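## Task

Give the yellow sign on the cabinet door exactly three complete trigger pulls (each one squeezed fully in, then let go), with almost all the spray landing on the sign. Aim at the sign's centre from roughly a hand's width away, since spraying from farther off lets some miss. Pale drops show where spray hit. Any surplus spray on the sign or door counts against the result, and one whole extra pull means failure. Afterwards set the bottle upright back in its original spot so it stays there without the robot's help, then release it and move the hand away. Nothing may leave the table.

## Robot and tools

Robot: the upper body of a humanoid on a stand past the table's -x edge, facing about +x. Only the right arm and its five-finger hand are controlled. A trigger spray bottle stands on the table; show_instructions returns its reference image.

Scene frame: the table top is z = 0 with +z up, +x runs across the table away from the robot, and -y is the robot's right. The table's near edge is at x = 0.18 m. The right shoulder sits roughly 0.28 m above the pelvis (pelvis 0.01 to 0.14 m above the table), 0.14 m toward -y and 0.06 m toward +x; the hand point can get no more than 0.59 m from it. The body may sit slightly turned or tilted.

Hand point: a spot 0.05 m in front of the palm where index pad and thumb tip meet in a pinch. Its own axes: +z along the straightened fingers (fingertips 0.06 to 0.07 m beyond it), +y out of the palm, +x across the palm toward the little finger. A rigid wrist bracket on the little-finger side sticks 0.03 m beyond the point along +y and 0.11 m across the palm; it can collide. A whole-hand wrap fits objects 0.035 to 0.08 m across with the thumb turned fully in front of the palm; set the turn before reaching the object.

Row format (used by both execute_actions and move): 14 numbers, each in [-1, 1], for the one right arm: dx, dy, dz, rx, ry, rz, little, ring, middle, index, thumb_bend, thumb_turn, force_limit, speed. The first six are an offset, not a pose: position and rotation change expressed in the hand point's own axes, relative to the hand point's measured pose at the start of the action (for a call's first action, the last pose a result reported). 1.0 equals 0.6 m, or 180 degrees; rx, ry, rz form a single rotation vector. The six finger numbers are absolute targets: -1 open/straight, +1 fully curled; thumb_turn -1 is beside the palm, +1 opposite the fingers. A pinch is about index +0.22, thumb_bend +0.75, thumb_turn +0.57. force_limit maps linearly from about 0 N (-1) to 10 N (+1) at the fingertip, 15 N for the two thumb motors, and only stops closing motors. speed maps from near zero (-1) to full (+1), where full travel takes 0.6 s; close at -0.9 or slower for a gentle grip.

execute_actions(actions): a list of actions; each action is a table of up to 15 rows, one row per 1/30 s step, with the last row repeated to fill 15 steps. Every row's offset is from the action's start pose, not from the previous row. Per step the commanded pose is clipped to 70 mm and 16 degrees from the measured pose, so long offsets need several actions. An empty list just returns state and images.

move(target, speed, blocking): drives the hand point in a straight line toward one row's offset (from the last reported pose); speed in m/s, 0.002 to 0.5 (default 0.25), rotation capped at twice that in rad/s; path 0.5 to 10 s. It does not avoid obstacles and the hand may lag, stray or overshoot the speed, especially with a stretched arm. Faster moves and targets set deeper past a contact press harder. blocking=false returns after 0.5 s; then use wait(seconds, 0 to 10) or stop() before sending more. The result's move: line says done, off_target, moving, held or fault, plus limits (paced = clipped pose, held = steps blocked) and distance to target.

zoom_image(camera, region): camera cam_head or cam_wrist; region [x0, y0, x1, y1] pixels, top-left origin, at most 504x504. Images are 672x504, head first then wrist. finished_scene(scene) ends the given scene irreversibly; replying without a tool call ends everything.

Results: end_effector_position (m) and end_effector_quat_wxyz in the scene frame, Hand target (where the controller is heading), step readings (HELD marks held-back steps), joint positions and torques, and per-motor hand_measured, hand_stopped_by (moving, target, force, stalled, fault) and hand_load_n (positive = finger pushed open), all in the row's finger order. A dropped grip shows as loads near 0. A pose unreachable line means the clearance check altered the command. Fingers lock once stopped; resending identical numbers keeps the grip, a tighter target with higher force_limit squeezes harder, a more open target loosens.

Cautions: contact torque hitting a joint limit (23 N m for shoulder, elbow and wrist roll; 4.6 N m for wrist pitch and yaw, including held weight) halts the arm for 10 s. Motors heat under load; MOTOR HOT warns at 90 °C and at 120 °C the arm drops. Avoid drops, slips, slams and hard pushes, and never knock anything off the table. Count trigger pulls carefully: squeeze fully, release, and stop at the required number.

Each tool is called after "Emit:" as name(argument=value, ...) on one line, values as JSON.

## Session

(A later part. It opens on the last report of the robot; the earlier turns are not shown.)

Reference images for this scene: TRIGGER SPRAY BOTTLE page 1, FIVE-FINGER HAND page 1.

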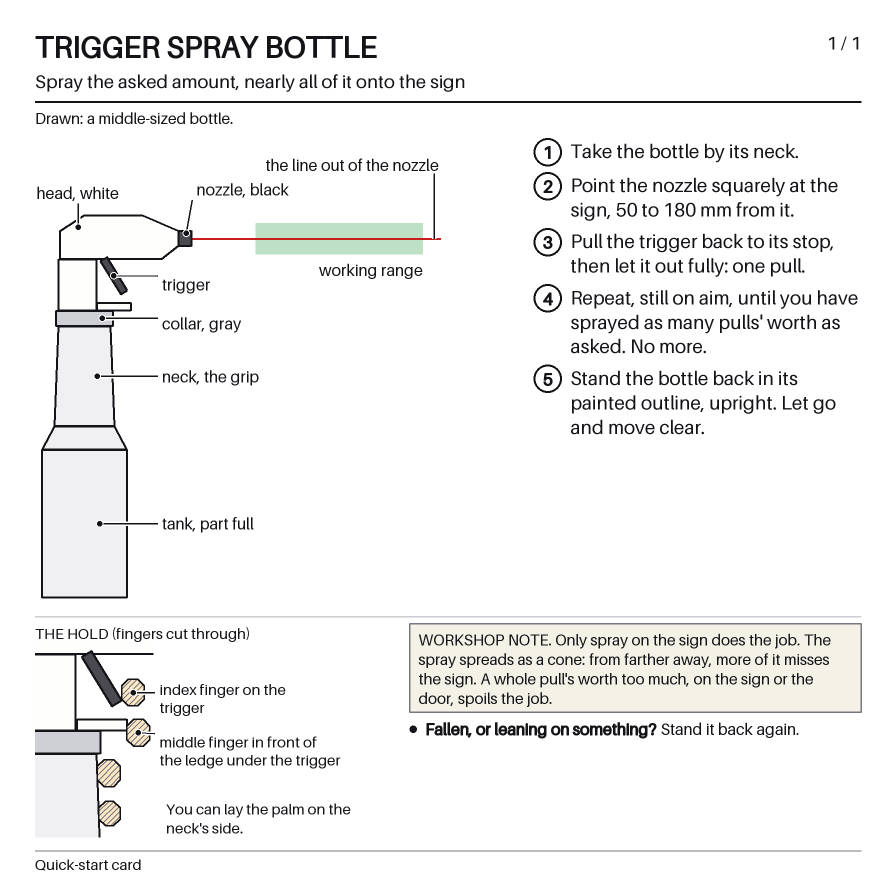

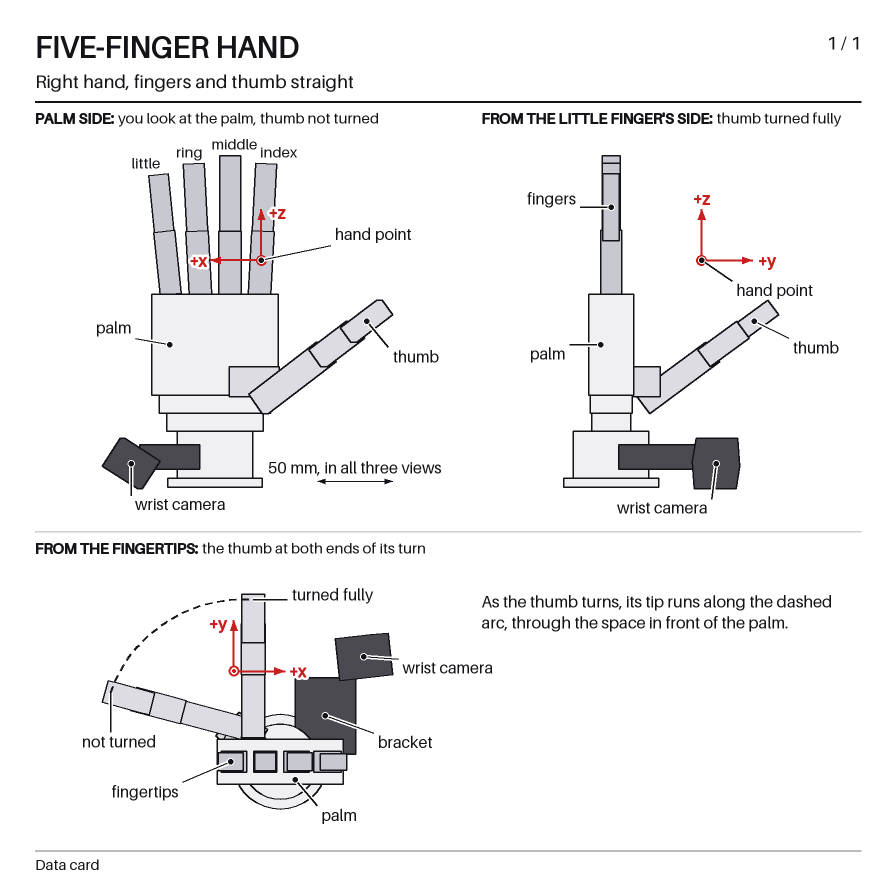

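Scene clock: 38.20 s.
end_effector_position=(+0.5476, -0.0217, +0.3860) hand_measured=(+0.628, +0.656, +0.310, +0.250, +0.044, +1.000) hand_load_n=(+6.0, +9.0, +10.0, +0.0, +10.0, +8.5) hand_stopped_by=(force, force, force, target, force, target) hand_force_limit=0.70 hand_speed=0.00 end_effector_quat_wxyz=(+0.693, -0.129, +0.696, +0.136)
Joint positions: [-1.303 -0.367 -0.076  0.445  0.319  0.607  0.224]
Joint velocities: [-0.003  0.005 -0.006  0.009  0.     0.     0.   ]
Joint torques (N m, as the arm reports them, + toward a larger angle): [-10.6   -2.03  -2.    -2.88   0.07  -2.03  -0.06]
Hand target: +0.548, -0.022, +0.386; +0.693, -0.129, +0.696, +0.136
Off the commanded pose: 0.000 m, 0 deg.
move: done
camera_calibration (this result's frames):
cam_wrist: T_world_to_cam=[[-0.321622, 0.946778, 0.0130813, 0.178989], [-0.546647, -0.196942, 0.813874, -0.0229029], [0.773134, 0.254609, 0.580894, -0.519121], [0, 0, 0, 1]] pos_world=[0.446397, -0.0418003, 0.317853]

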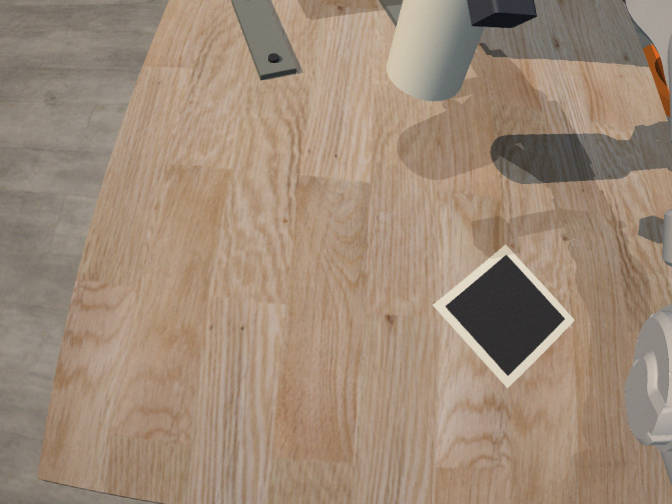

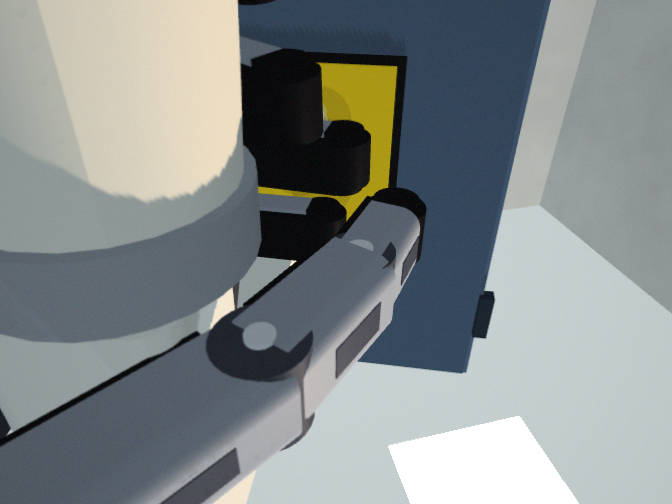

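Emit:
move(target=[0,0,0,0,0,0,1,1,1,1,1,1,0.7,-0.6])

Emit:
move(target=[0,0,0,0,0,0,1,1,1,0.25,1,1,0.7,0])

Emit:
move(target=[0,0,0,0,0,0,1,1,1,1,1,1,0.7,-0.6])

Emit:
move(target=[0.187,-0.055,-0.306,-0.119,-0.004,0,1,1,1,1,1,1,0.7,-0.6], speed=0.14)

Emit:
zoom_image(camera="cam_head", region=[502,0,672,200])

Scene clock: 43.20 s.
end_effector_position=(+0.5476, -0.0217, +0.3860) hand_measured=(+0.628, +0.656, +0.310, +0.754, +0.044, +1.000) hand_load_n=(+7.5, +9.5, +9.5, +11.0, +9.0, +9.5) hand_stopped_by=(force, force, force, force, force, target) hand_force_limit=0.70 hand_speed=-0.60 end_effector_quat_wxyz=(+0.693, -0.129, +0.696, +0.136)
Joint positions: [-1.303 -0.367 -0.076  0.445  0.319  0.607  0.224]
Joint velocities: [-0.009  0.003  0.    -0.008  0.     0.     0.   ]
Joint torques (N m, as the arm reports them, + toward a larger angle): [-10.47  -2.09  -1.97  -2.83   0.01  -2.04  -0.08]
Hand target: +0.548, -0.022, +0.386; +0.693, -0.129, +0.696, +0.136
Off the commanded pose: 0.000 m, 0 deg.
move: done
camera_calibration (this result's frames):
cam_wrist: T_world_to_cam=[[-0.321622, 0.946778, 0.0130807, 0.178989], [-0.546651, -0.196943, 0.813871, -0.0229009], [0.773131, 0.254608, 0.580898, -0.519121], [0, 0, 0, 1]] pos_world=[0.446397, -0.0418002, 0.317854]

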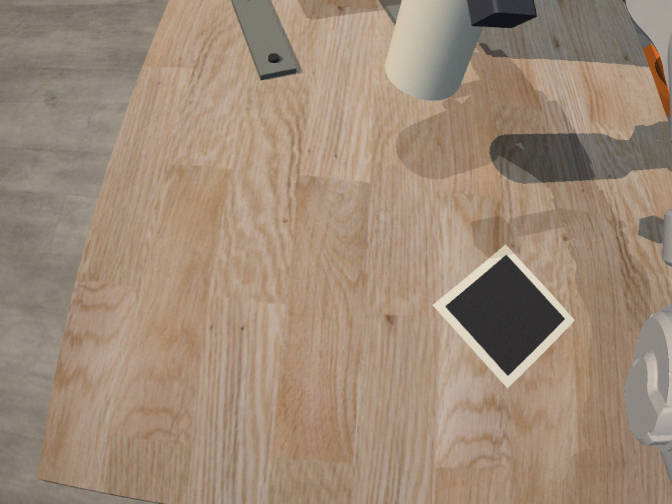

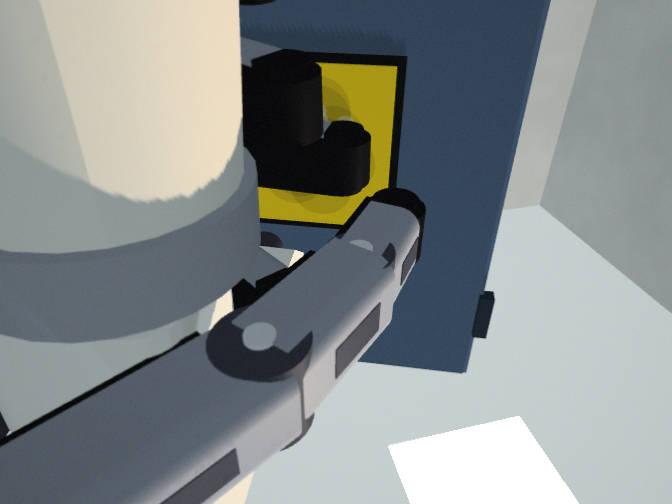

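Scene clock: 43.80 s.
end_effector_position=(+0.5476, -0.0217, +0.3860) hand_measured=(+0.628, +0.656, +0.310, +0.250, +0.044, +1.000) hand_load_n=(+6.0, +9.0, +10.0, +0.0, +10.0, +9.0) hand_stopped_by=(force, force, force, target, force, target) hand_force_limit=0.70 hand_speed=0.00 end_effector_quat_wxyz=(+0.693, -0.129, +0.696, +0.136)
Joint positions: [-1.303 -0.367 -0.076  0.445  0.319  0.607  0.224]
Joint velocities: [ 0.    -0.017  0.006 -0.003 -0.005  0.     0.   ]
Joint torques (N m, as the arm reports them, + toward a larger angle): [-10.46  -2.09  -1.83  -2.88  -0.02  -2.03  -0.06]
Hand target: +0.548, -0.022, +0.386; +0.693, -0.129, +0.696, +0.136
Off the commanded pose: 0.000 m, 0 deg.
move: done
camera_calibration (this result's frames):
cam_wrist: T_world_to_cam=[[-0.321622, 0.946778, 0.0130817, 0.178989], [-0.546645, -0.196942, 0.813876, -0.0229043], [0.773136, 0.254609, 0.580892, -0.51912], [0, 0, 0, 1]] pos_world=[0.446397, -0.0418003, 0.317853]

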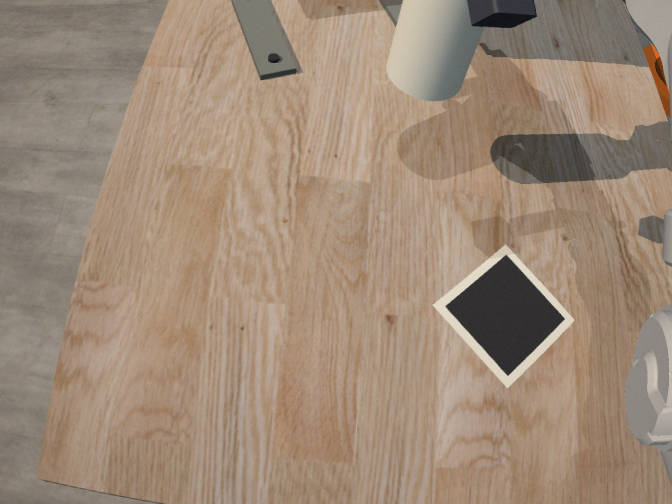

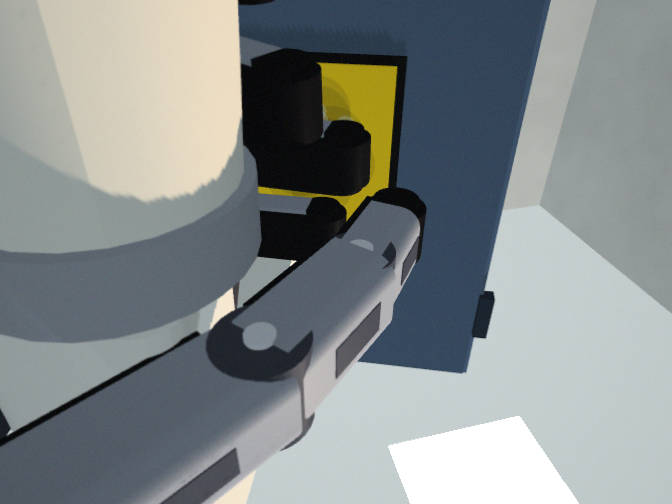

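Scene clock: 44.83 s.
end_effector_position=(+0.5476, -0.0217, +0.3860) hand_measured=(+0.628, +0.656, +0.310, +0.754, +0.044, +1.000) hand_load_n=(+7.5, +9.5, +9.5, +11.0, +9.0, +9.5) hand_stopped_by=(force, force, force, force, force, target) hand_force_limit=0.70 hand_speed=-0.60 end_effector_quat_wxyz=(+0.693, -0.129, +0.696, +0.136)
Joint positions: [-1.303 -0.367 -0.076  0.445  0.319  0.607  0.224]
Joint velocities: [ 0.014 -0.003 -0.003  0.     0.     0.     0.   ]
Joint torques (N m, as the arm reports them, + toward a larger angle): [-10.54  -2.14  -1.78  -2.82  -0.01  -2.03  -0.06]
Hand target: +0.548, -0.022, +0.386; +0.693, -0.129, +0.696, +0.136
Off the commanded pose: 0.000 m, 0 deg.
move: done
camera_calibration (this result's frames):
cam_wrist: T_world_to_cam=[[-0.321622, 0.946778, 0.0130806, 0.178989], [-0.546651, -0.196943, 0.813871, -0.0229007], [0.773131, 0.254608, 0.580898, -0.519121], [0, 0, 0, 1]] pos_world=[0.446397, -0.0418002, 0.317854]

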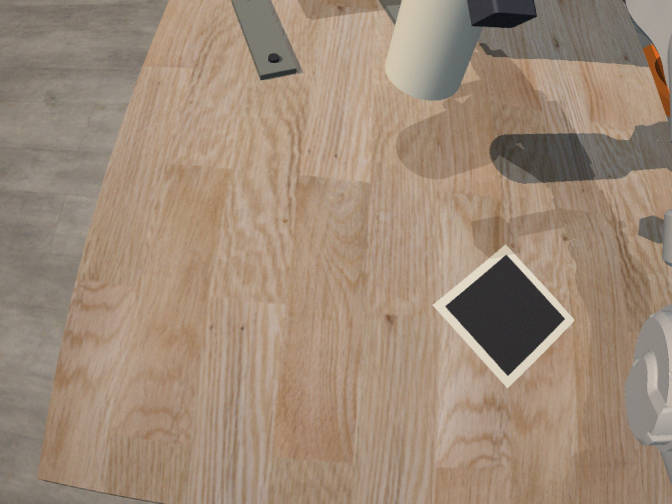

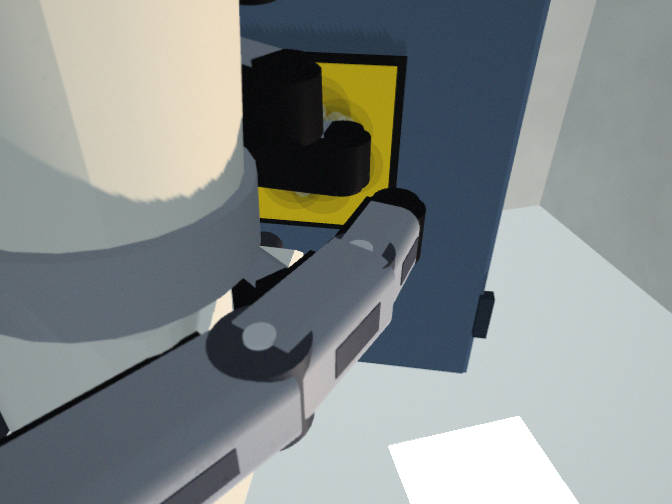

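Scene clock: 46.83 s.
end_effector_position=(+0.3855, -0.1215, +0.2771) hand_measured=(+0.628, +0.656, +0.310, +0.754, +0.044, +1.000) hand_load_n=(+7.5, +9.5, +10.0, +11.0, +9.0, +9.5) hand_stopped_by=(force, force, force, force, force, target) hand_force_limit=0.70 hand_speed=-0.60 end_effector_quat_wxyz=(+0.667, -0.245, +0.653, +0.261)
Joint positions: [-0.462 -0.608 -0.351  0.108  0.533  0.279  0.947]
Joint velocities: [-0.006  0.012 -0.006 -0.002 -0.003  0.     0.003]
Joint torques (N m, as the arm reports them, + toward a larger angle): [-5.72 -3.6  -2.83 -2.4   1.13 -1.54  0.04]
Hand target: +0.385, -0.122, +0.279; +0.669, -0.245, +0.651, +0.262
Off the commanded pose: 0.005 m, 1 deg.
move: off_target
camera_calibration (this result's frames):
cam_wrist: T_world_to_cam=[[-0.630749, 0.775794, 0.0172929, 0.319935], [-0.459305, -0.391208, 0.797493, -0.0952549], [0.625455, 0.495076, 0.60308, -0.225072], [0, 0, 0, 1]] pos_world=[0.29882, -0.17404, 0.206169]

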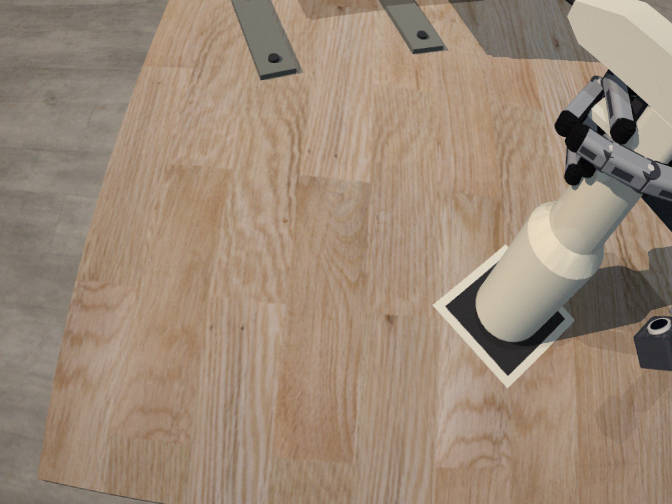

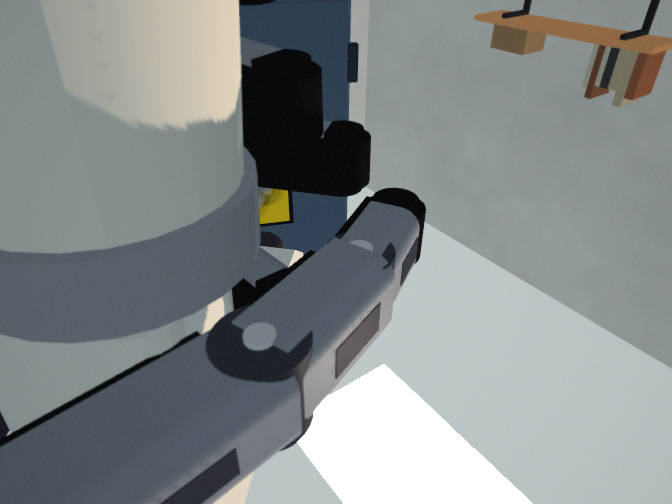

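Region (502, 0, 672, 200) of cam_head's 672x504 image, scaled by 2.520, with more detail than that image has; it fills the left 428 columns of this view, and the rest is white.

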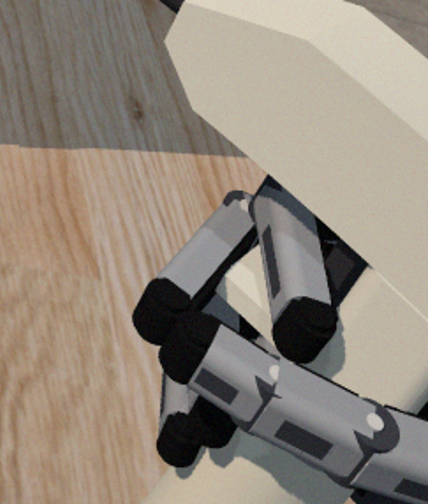

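Trigger is fully in. Set down.

Emit:
move(target=[0.034,-0.004,0,0,0,0,1,1,1,-0.3,1,1,0.7,0], speed=0.03)

Scene clock: 49.20 s.
end_effector_position=(+0.3877, -0.1247, +0.2578) hand_measured=(+0.628, +0.656, +0.310, -0.300, +0.044, +1.000) hand_load_n=(+6.0, +9.0, +10.0, +0.0, +10.0, +9.0) hand_stopped_by=(force, force, force, target, force, target) hand_force_limit=0.70 hand_speed=0.00 end_effector_quat_wxyz=(+0.669, -0.243, +0.653, +0.259)
Joint positions: [-0.462 -0.583 -0.326  0.223  0.508  0.156  0.978]
Joint velocities: [ 0.005 -0.005  0.012 -0.006 -0.006 -0.004  0.   ]
Joint torques (N m, as the arm reports them, + toward a larger angle): [-5.44 -3.55 -2.31 -2.54  0.69 -1.55 -0.02]
Hand target: +0.388, -0.124, +0.257; +0.668, -0.244, +0.654, +0.259
Off the commanded pose: 0.002 m, 0 deg.
move: done
camera_calibration (this result's frames):
cam_wrist: T_world_to_cam=[[-0.625629, 0.779911, 0.0180833, 0.322505], [-0.463449, -0.390216, 0.79558, -0.0778782], [0.627538, 0.489357, 0.605579, -0.215452], [0, 0, 0, 1]] pos_world=[0.30088, -0.176481, 0.1866]

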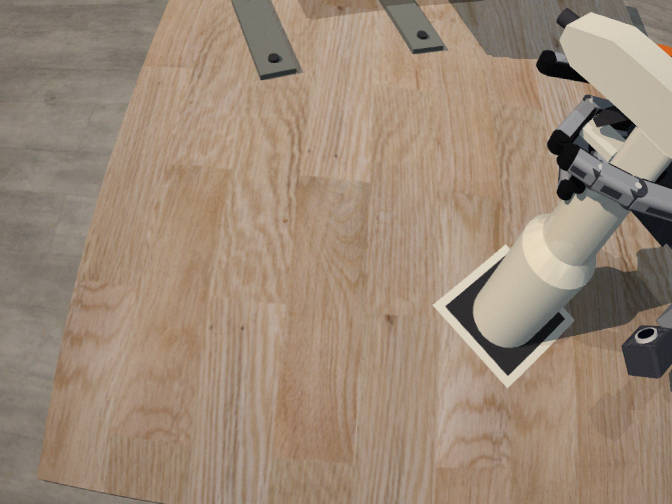

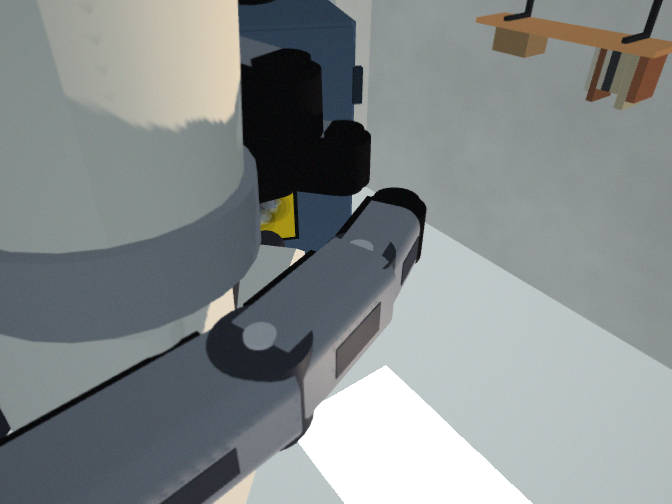

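Emit:
move(target=[0.005,0,0,0,0,0,1,1,1,-0.3,1,1,0.7,0], speed=0.02)

Emit:
move(target=[0,0,0,0,0,0,-1,-1,-1,-1,-1,1,1,-0.3])

Emit:
move(target=[0,-0.03,-0.11,0,0,0,-1,-1,-1,-1,-1,1,1,-0.3], speed=0.1)

Emit:
move(target=[0,-0.09,-0.12,0.2,0,0,-1,-1,-1,-1,-1,1,1,-0.3], speed=0.2)

Scene clock: 52.13 s.
end_effector_position=(+0.3878, -0.1256, +0.2571) hand_measured=(+0.628, +0.656, +0.310, -0.300, +0.044, +1.000) hand_load_n=(+5.5, +8.5, +10.0, +0.0, +10.0, +9.5) hand_stopped_by=(force, force, force, target, force, target) hand_force_limit=0.70 hand_speed=0.00 end_effector_quat_wxyz=(+0.671, -0.243, +0.651, +0.257)
Joint positions: [-0.462 -0.582 -0.325  0.235  0.508  0.139  0.98 ]
Joint velocities: [ 0.003  0.    -0.006  0.009  0.    -0.003  0.   ]
Joint torques (N m, as the arm reports them, + toward a larger angle): [-4.81 -3.27 -1.86 -2.03  0.41 -1.21 -0.03]
Hand target: +0.388, -0.125, +0.255; +0.669, -0.243, +0.653, +0.259
Off the commanded pose: 0.003 m, 0 deg.
move: done
camera_calibration (this result's frames):
cam_wrist: T_world_to_cam=[[-0.623672, 0.781574, 0.0132529, 0.323996], [-0.469767, -0.388303, 0.792805, -0.0742288], [0.624781, 0.488224, 0.609332, -0.21471], [0, 0, 0, 1]] pos_world=[0.301344, -0.177223, 0.185384]

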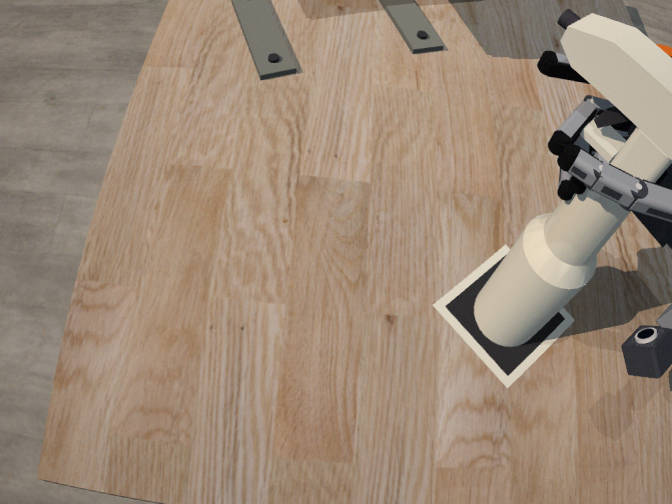

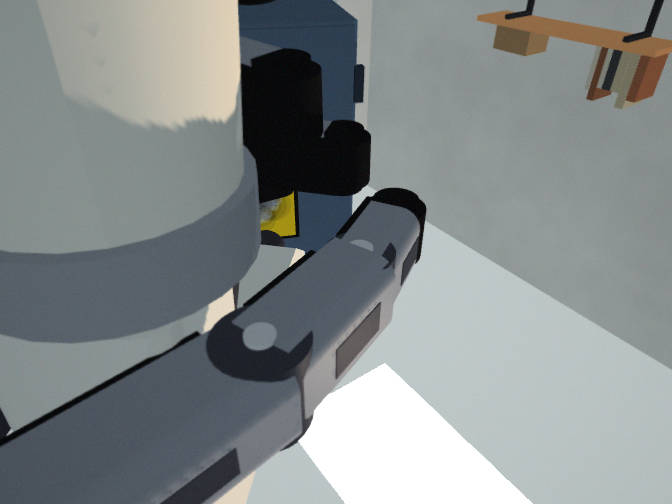

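Scene clock: 53.83 s.
end_effector_position=(+0.3880, -0.1256, +0.2577) hand_measured=(-1.000, -1.000, -1.000, -1.000, -1.000, +1.000) hand_load_n=(+0.0, +0.0, +0.0, +0.0, +0.0, +0.0) hand_stopped_by=(target, target, target, target, target, target) hand_force_limit=1.00 hand_speed=-0.30 end_effector_quat_wxyz=(+0.672, -0.244, +0.651, +0.257)
Joint positions: [-0.464 -0.583 -0.325  0.234  0.508  0.139  0.98 ]
Joint velocities: [ 0.002 -0.005  0.002 -0.011 -0.006  0.     0.   ]
Joint torques (N m, as the arm reports them, + toward a larger angle): [-4.59 -3.53 -2.18 -2.28  0.6  -1.13 -0.08]
Hand target: +0.388, -0.126, +0.257; +0.671, -0.243, +0.651, +0.257
Off the commanded pose: 0.001 m, 0 deg.
move: done
camera_calibration (this result's frames):
cam_wrist: T_world_to_cam=[[-0.623887, 0.781431, 0.0114311, 0.324585], [-0.471173, -0.387769, 0.792232, -0.073846], [0.623507, 0.488877, 0.610113, -0.214751], [0, 0, 0, 1]] pos_world=[0.301609, -0.17729, 0.185815]

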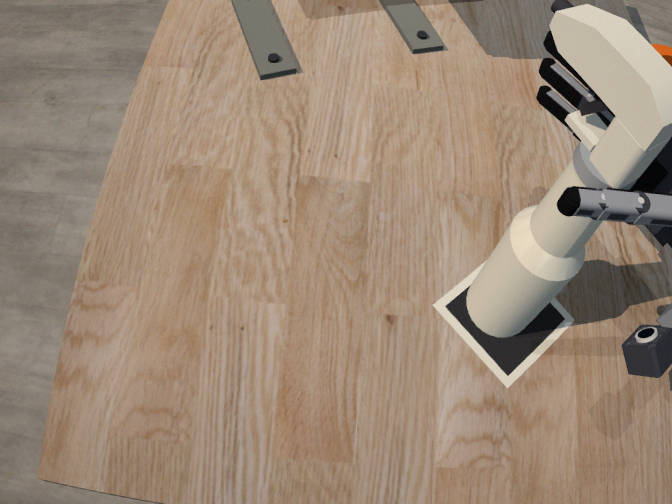

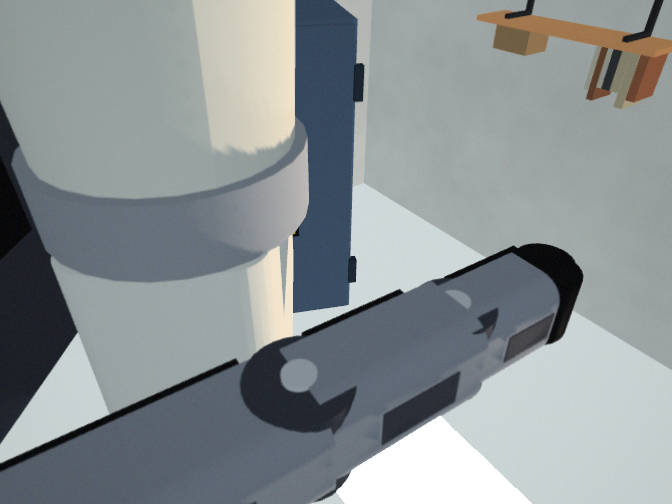

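Scene clock: 54.83 s.
end_effector_position=(+0.3493, -0.1823, +0.2565) hand_measured=(-1.000, -1.000, -1.000, -1.000, -1.000, +1.000) hand_load_n=(+0.0, +0.0, +0.0, +0.0, +0.0, +0.0) hand_stopped_by=(target, target, target, target, target, target) hand_force_limit=1.00 hand_speed=-0.30 end_effector_quat_wxyz=(+0.672, -0.244, +0.651, +0.253)
Joint positions: [-0.331 -0.681 -0.491  0.319  0.583  0.077  1.191]
Joint velocities: [-0.003  0.009 -0.011  0.002  0.005  0.     0.004]
Joint torques (N m, as the arm reports them, + toward a larger angle): [-3.65 -4.45 -2.5  -1.84  0.86 -1.09  0.  ]
Hand target: +0.349, -0.183, +0.258; +0.674, -0.243, +0.649, +0.254
Off the commanded pose: 0.002 m, 0 deg.
move: done
camera_calibration (this result's frames):
cam_wrist: T_world_to_cam=[[-0.620229, 0.784398, 0.00596539, 0.34548], [-0.474666, -0.381354, 0.79326, -0.11093], [0.624507, 0.489171, 0.608854, -0.162188], [0, 0, 0, 1]] pos_world=[0.262909, -0.233959, 0.184684]

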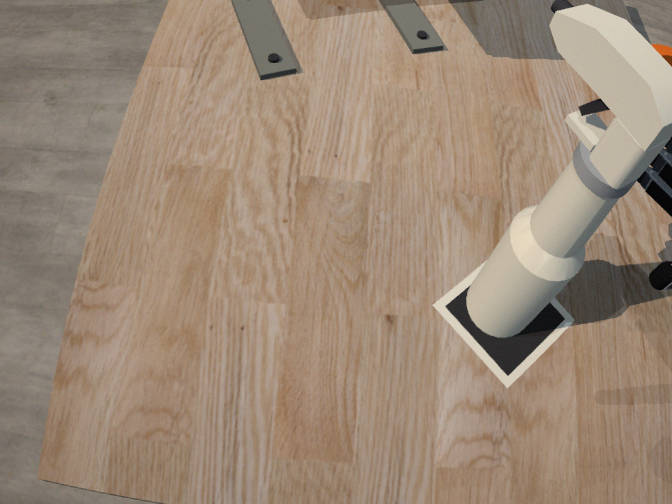

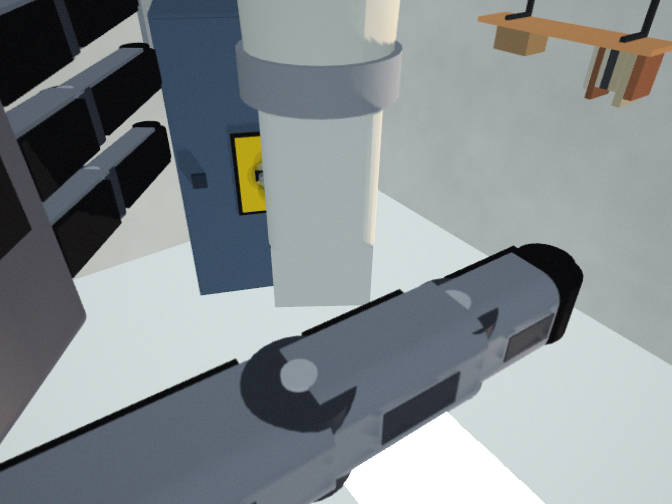

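Scene clock: 56.77 s.
end_effector_position=(+0.3304, -0.2684, +0.2569) hand_measured=(-1.000, -1.000, -1.000, -1.000, -1.000, +1.000) hand_load_n=(+0.0, +0.0, +0.0, +0.0, +0.0, +0.0) hand_stopped_by=(target, target, target, target, target, target) hand_force_limit=1.00 hand_speed=-0.30 end_effector_quat_wxyz=(+0.718, -0.025, +0.694, +0.041)
Joint positions: [ 0.083 -0.437 -0.784 -0.184  0.604  0.198  0.688]
Joint velocities: [-0.015  0.002  0.006  0.002  0.006  0.    -0.004]
Joint torques (N m, as the arm reports them, + toward a larger angle): [-0.32 -3.51 -2.5  -2.36  0.17 -1.29 -0.17]
Hand target: +0.330, -0.269, +0.256; +0.717, -0.024, +0.695, +0.040
Off the commanded pose: 0.003 m, 1 deg.
move: done
camera_calibration (this result's frames):
cam_wrist: T_world_to_cam=[[-0.043389, 0.998729, 0.0256279, 0.263193], [-0.608634, -0.0467666, 0.792071, -0.0187188], [0.792264, 0.0187692, 0.60989, -0.290407], [0, 0, 0, 1]] pos_world=[0.230106, -0.258284, 0.185198]

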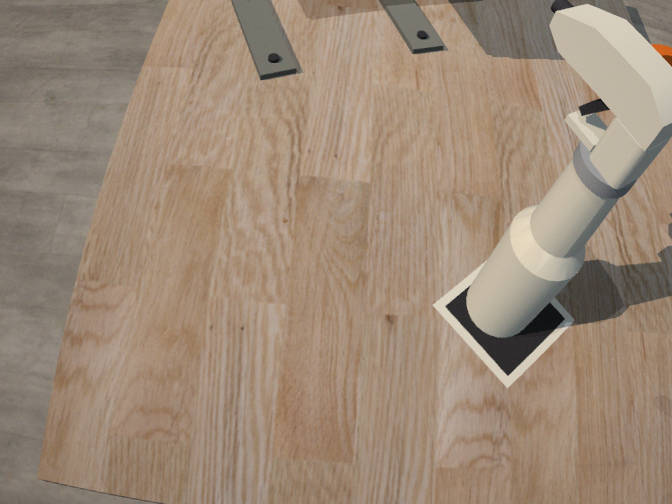

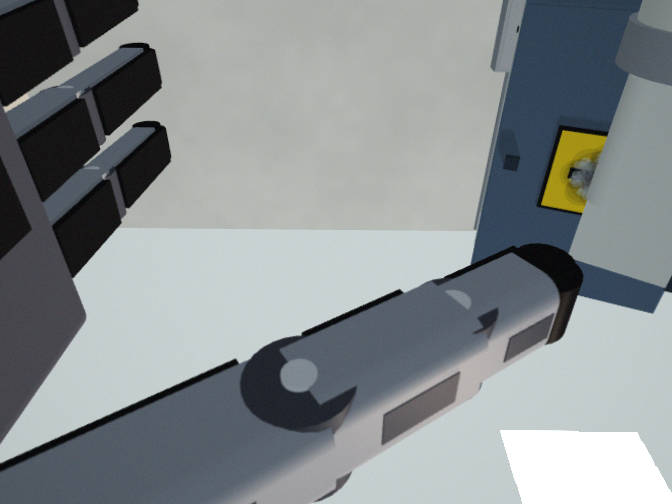

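Emit:
move(target=[0.005,0.14,0.045,-0.2,0,0,-1,-1,-1,-1,-1,1,1,-0.3], speed=0.2)

Emit:
move(target=[0.004,0.03,0.11,0,0,0,-1,-1,-1,-1,-1,1,1,-0.3], speed=0.08)

Emit:
move(target=[0,0,0,0,0,0,0.58,0.6,-1,-1,-1,1,0.2,-0.5])

Scene clock: 61.83 s.
end_effector_position=(+0.3501, -0.1843, +0.2554) hand_measured=(-1.000, -1.000, -1.000, -1.000, -1.000, +1.000) hand_load_n=(+0.0, +0.0, +0.0, +0.0, +0.0, +0.0) hand_stopped_by=(target, target, target, target, target, target) hand_force_limit=1.00 hand_speed=-0.30 end_effector_quat_wxyz=(+0.675, -0.242, +0.649, +0.255)
Joint positions: [-0.343 -0.677 -0.493  0.353  0.58   0.057  1.206]
Joint velocities: [-0.002  0.006  0.003  0.011  0.    -0.005  0.001]
Joint torques (N m, as the arm reports them, + toward a larger angle): [-3.67 -4.67 -2.1  -2.06  0.41 -1.1  -0.04]
Hand target: +0.350, -0.184, +0.254; +0.673, -0.245, +0.650, +0.254
Off the commanded pose: 0.002 m, 0 deg.
move: done
camera_calibration (this result's frames):
cam_wrist: T_world_to_cam=[[-0.619704, 0.78478, 0.00937826, 0.346575], [-0.478887, -0.387567, 0.787692, -0.108736], [0.6218, 0.483645, 0.615997, -0.162895], [0, 0, 0, 1]] pos_world=[0.263989, -0.235345, 0.182743]

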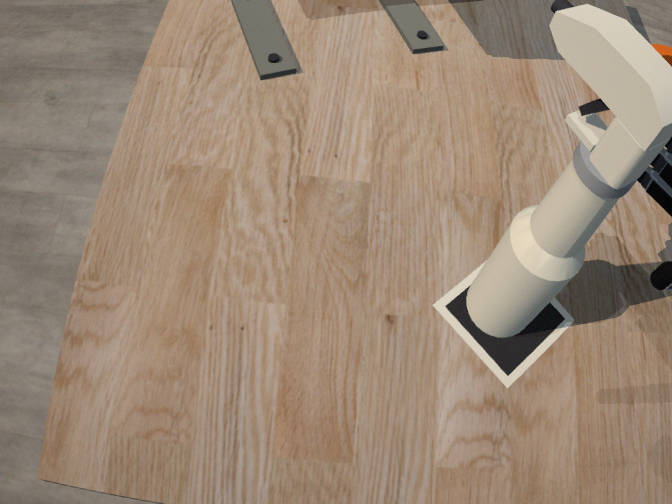

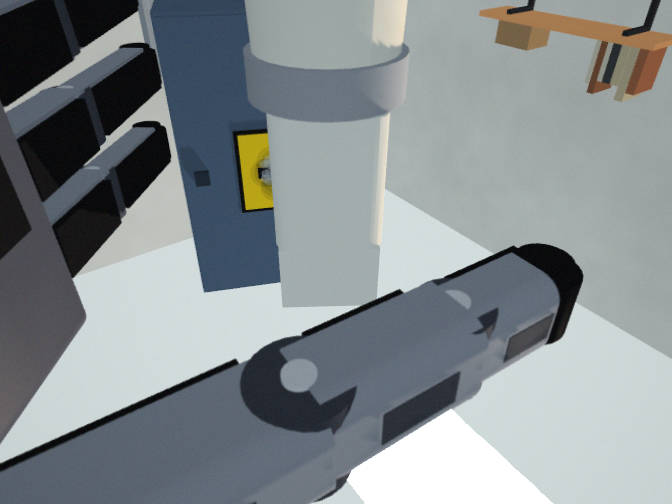

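Scene clock: 63.00 s.
end_effector_position=(+0.3886, -0.1276, +0.2545) hand_measured=(-1.000, -1.000, -1.000, -1.000, -1.000, +1.000) hand_load_n=(+0.0, +0.0, +0.0, +0.0, +0.0, +0.0) hand_stopped_by=(target, target, target, target, target, target) hand_force_limit=1.00 hand_speed=-0.30 end_effector_quat_wxyz=(+0.674, -0.241, +0.649, +0.259)
Joint positions: [-0.471 -0.575 -0.325  0.276  0.506  0.105  0.997]
Joint velocities: [ 0.     0.002 -0.005  0.    -0.005  0.    -0.003]
Joint torques (N m, as the arm reports them, + toward a larger angle): [-4.77 -3.63 -1.93 -2.23  0.39 -1.07 -0.14]
Hand target: +0.389, -0.127, +0.253; +0.672, -0.242, +0.650, +0.258
Off the commanded pose: 0.001 m, 0 deg.
move: done
camera_calibration (this result's frames):
cam_wrist: T_world_to_cam=[[-0.62364, 0.781543, 0.0162493, 0.325293], [-0.474227, -0.394775, 0.786931, -0.0701397], [0.621436, 0.483056, 0.616827, -0.213842], [0, 0, 0, 1]] pos_world=[0.302492, -0.178622, 0.181813]

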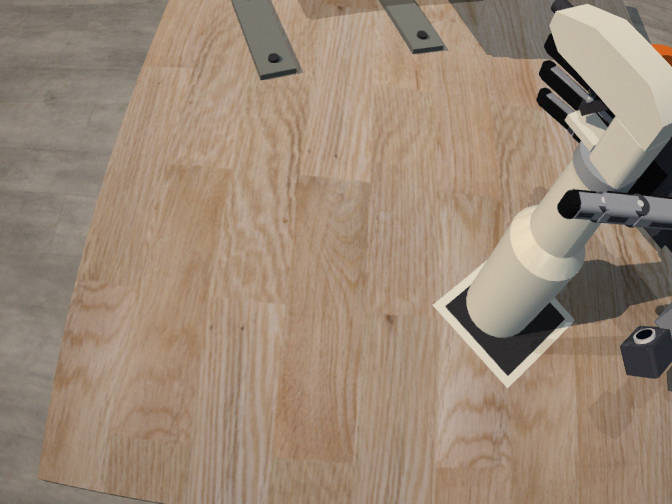

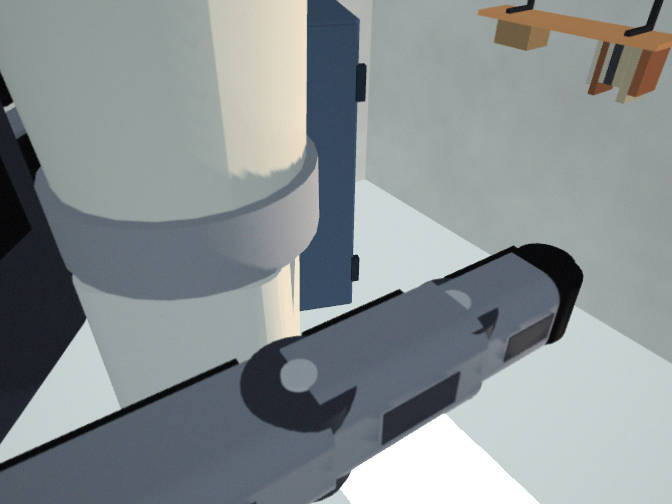

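Scene clock: 65.20 s.
end_effector_position=(+0.3886, -0.1276, +0.2545) hand_measured=(+0.580, +0.600, -1.000, -1.000, -1.000, +1.000) hand_load_n=(+0.0, +0.0, +0.0, +0.0, +0.0, +0.0) hand_stopped_by=(target, target, target, target, target, target) hand_force_limit=0.20 hand_speed=-0.50 end_effector_quat_wxyz=(+0.674, -0.241, +0.649, +0.259)
Joint positions: [-0.471 -0.575 -0.325  0.276  0.506  0.105  0.996]
Joint velocities: [-0.005  0.    -0.003  0.002 -0.011  0.     0.   ]
Joint torques (N m, as the arm reports them, + toward a larger angle): [-4.86 -3.56 -2.3  -2.18  0.48 -1.14 -0.09]
Hand target: +0.389, -0.128, +0.254; +0.674, -0.241, +0.649, +0.259
Off the commanded pose: 0.000 m, 0 deg.
move: done
camera_calibration (this result's frames):
cam_wrist: T_world_to_cam=[[-0.623658, 0.781529, 0.01625, 0.325287], [-0.4742, -0.394773, 0.786949, -0.0701384], [0.621438, 0.483081, 0.616804, -0.213843], [0, 0, 0, 1]] pos_world=[0.302498, -0.178606, 0.181809]

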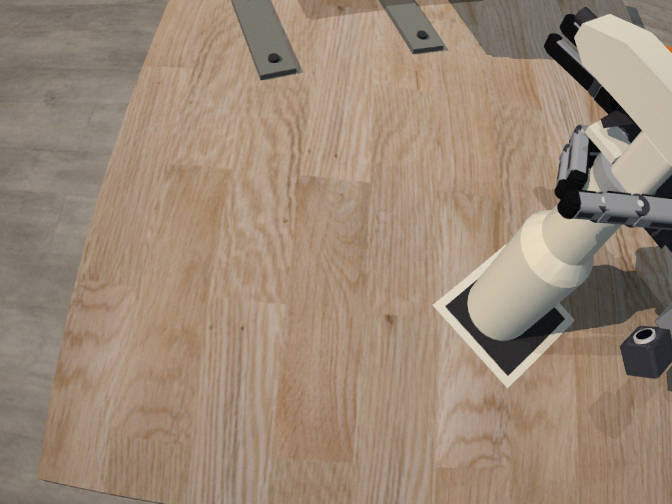

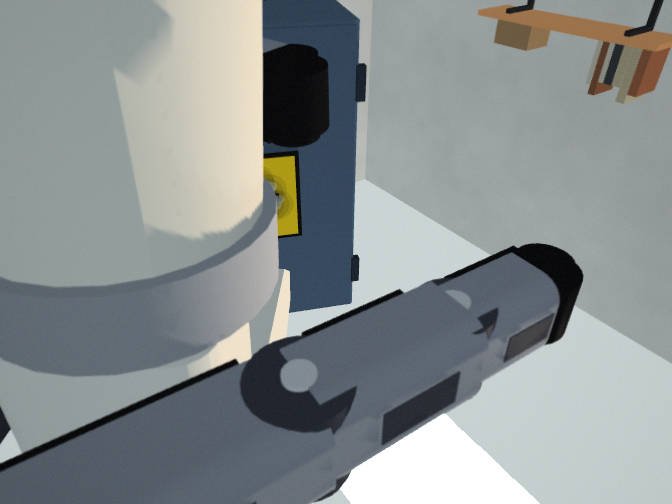

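It only tilted; grip with the thumb to straighten it.

Emit:
move(target=[0,0,0,0,0,0,1,1,-1,-1,0.03,1,0.2,-0.6])

Scene clock: 68.83 s.
end_effector_position=(+0.3887, -0.1272, +0.2554) hand_measured=(+0.796, +0.772, -1.000, -1.000, -0.300, +1.000) hand_load_n=(+3.5, +11.5, +0.0, +0.0, +8.5, +8.0) hand_stopped_by=(force, force, target, target, force, target) hand_force_limit=0.20 hand_speed=-0.60 end_effector_quat_wxyz=(+0.675, -0.241, +0.647, +0.260)
Joint positions: [-0.473 -0.574 -0.325  0.276  0.507  0.104  0.997]
Joint velocities: [ 0.003 -0.015 -0.005  0.014 -0.009  0.     0.   ]
Joint torques (N m, as the arm reports them, + toward a larger angle): [-4.58 -3.56 -2.24 -2.23  0.53 -1.09 -0.08]
Hand target: +0.389, -0.128, +0.254; +0.674, -0.241, +0.649, +0.259
Off the commanded pose: 0.001 m, 0 deg.
move: done
camera_calibration (this result's frames):
cam_wrist: T_world_to_cam=[[-0.624499, 0.780876, 0.0152672, 0.325536], [-0.476341, -0.396295, 0.784889, -0.0695027], [0.618951, 0.48289, 0.619449, -0.214391], [0, 0, 0, 1]] pos_world=[0.302887, -0.17822, 0.182386]

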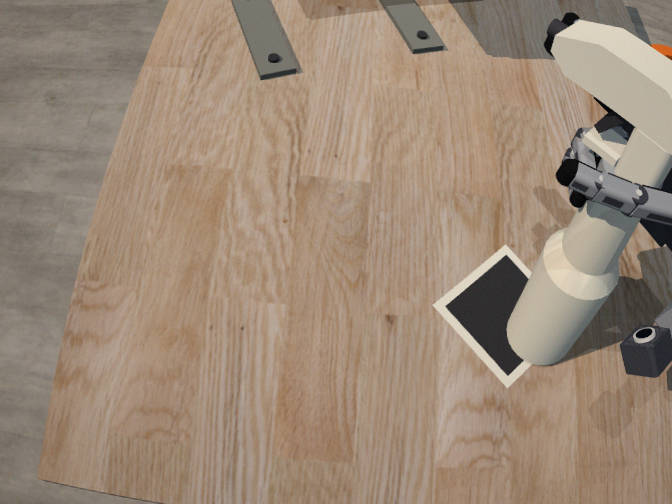

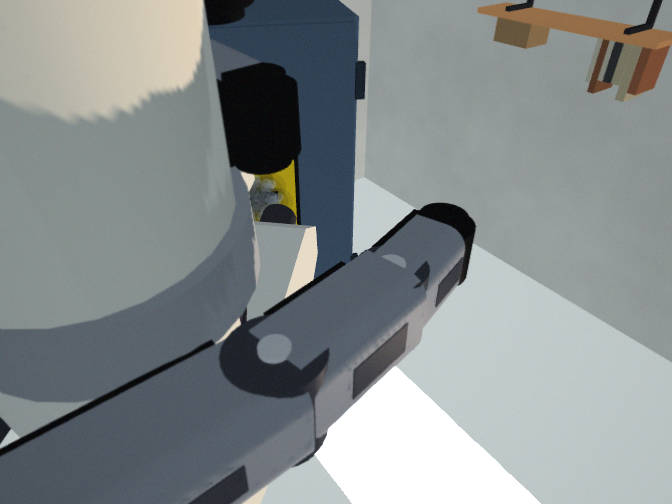

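Emit:
move(target=[-0.012,0,0,0,0,0,1,1,-1,-1,0.03,1,0.2,-0.6], speed=0.04)

Emit:
move(target=[-0.008,0.003,0.013,0,-0.032,0.01,1,1,-1,-1,0.03,1,0.2,-0.6], speed=0.06)

Scene clock: 71.80 s.
end_effector_position=(+0.3880, -0.1265, +0.2605) hand_measured=(+0.796, +0.772, -1.000, -1.000, -0.300, +1.000) hand_load_n=(+3.0, +11.0, +0.0, +0.0, +8.5, +8.5) hand_stopped_by=(force, force, target, target, force, target) hand_force_limit=0.20 hand_speed=-0.60 end_effector_quat_wxyz=(+0.673, -0.243, +0.648, +0.260)
Joint positions: [-0.471 -0.582 -0.334  0.239  0.509  0.145  0.991]
Joint velocities: [ 0.     0.    -0.012 -0.006 -0.009  0.006  0.   ]
Joint torques (N m, as the arm reports them, + toward a larger angle): [-5.67 -3.78 -2.85 -2.72  1.03 -1.2  -0.13]
Hand target: +0.388, -0.127, +0.263; +0.675, -0.242, +0.647, +0.260
Off the commanded pose: 0.002 m, 0 deg.
move: done
camera_calibration (this result's frames):
cam_wrist: T_world_to_cam=[[-0.627028, 0.778841, 0.0155622, 0.325114], [-0.471906, -0.395664, 0.78788, -0.0760097], [0.619791, 0.486679, 0.615632, -0.216323], [0, 0, 0, 1]] pos_world=[0.302061, -0.178007, 0.188003]

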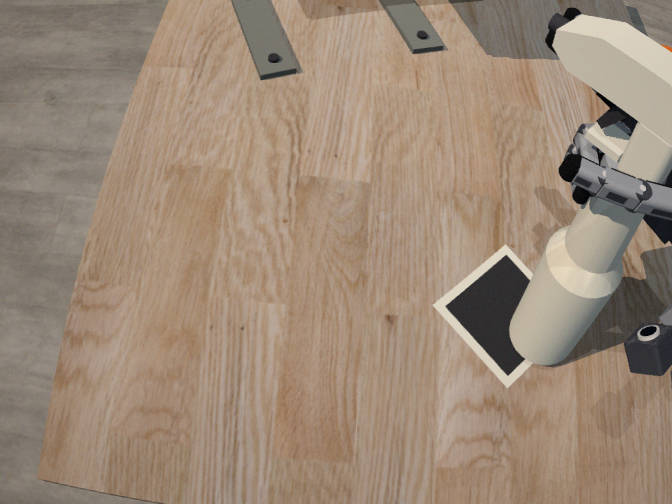

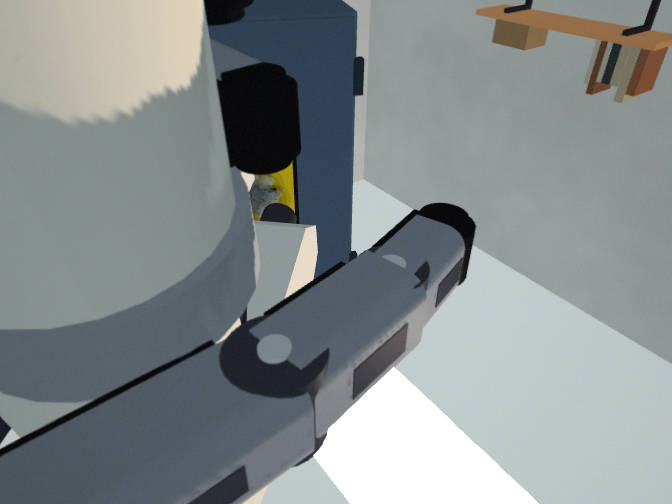

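Scene clock: 72.93 s.
end_effector_position=(+0.3929, -0.1204, +0.2636) hand_measured=(+0.796, +0.772, -1.000, -1.000, -0.300, +1.000) hand_load_n=(+3.0, +11.0, +0.0, +0.0, +8.5, +8.5) hand_stopped_by=(force, force, target, target, force, target) hand_force_limit=0.20 hand_speed=-0.60 end_effector_quat_wxyz=(+0.699, -0.221, +0.620, +0.279)
Joint positions: [-0.513 -0.502 -0.336  0.33   0.511  0.041  1.007]
Joint velocities: [ 0.009  0.006 -0.006  0.008  0.003 -0.003  0.   ]
Joint torques (N m, as the arm reports them, + toward a larger angle): [-6.06 -3.31 -2.3  -2.5   1.11 -1.47  0.04]
Hand target: +0.393, -0.121, +0.265; +0.701, -0.219, +0.617, +0.281
Off the commanded pose: 0.002 m, 1 deg.
move: done
camera_calibration (this result's frames):
cam_wrist: T_world_to_cam=[[-0.627099, 0.777542, 0.0466298, 0.315059], [-0.511916, -0.456509, 0.727696, -0.0494471], [0.587102, 0.432467, 0.684313, -0.236043], [0, 0, 0, 1]] pos_world=[0.310842, -0.165464, 0.182818]

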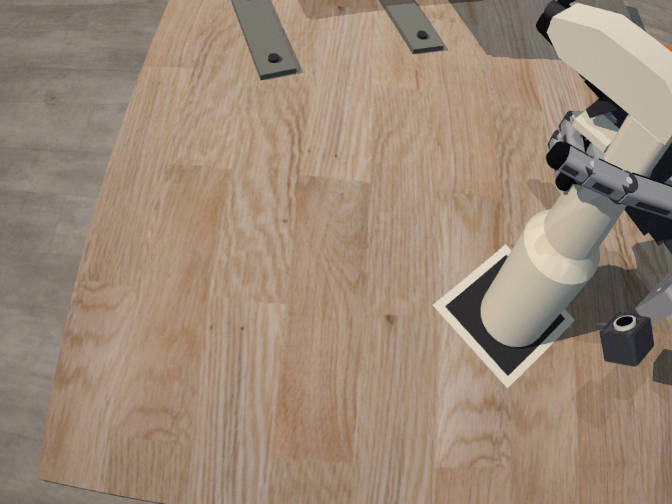

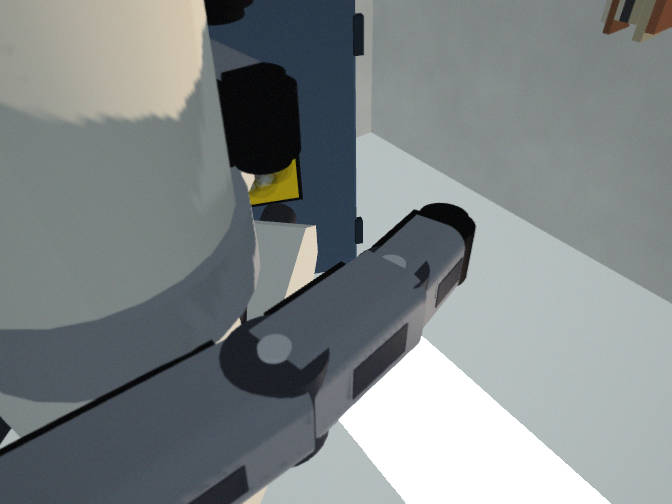

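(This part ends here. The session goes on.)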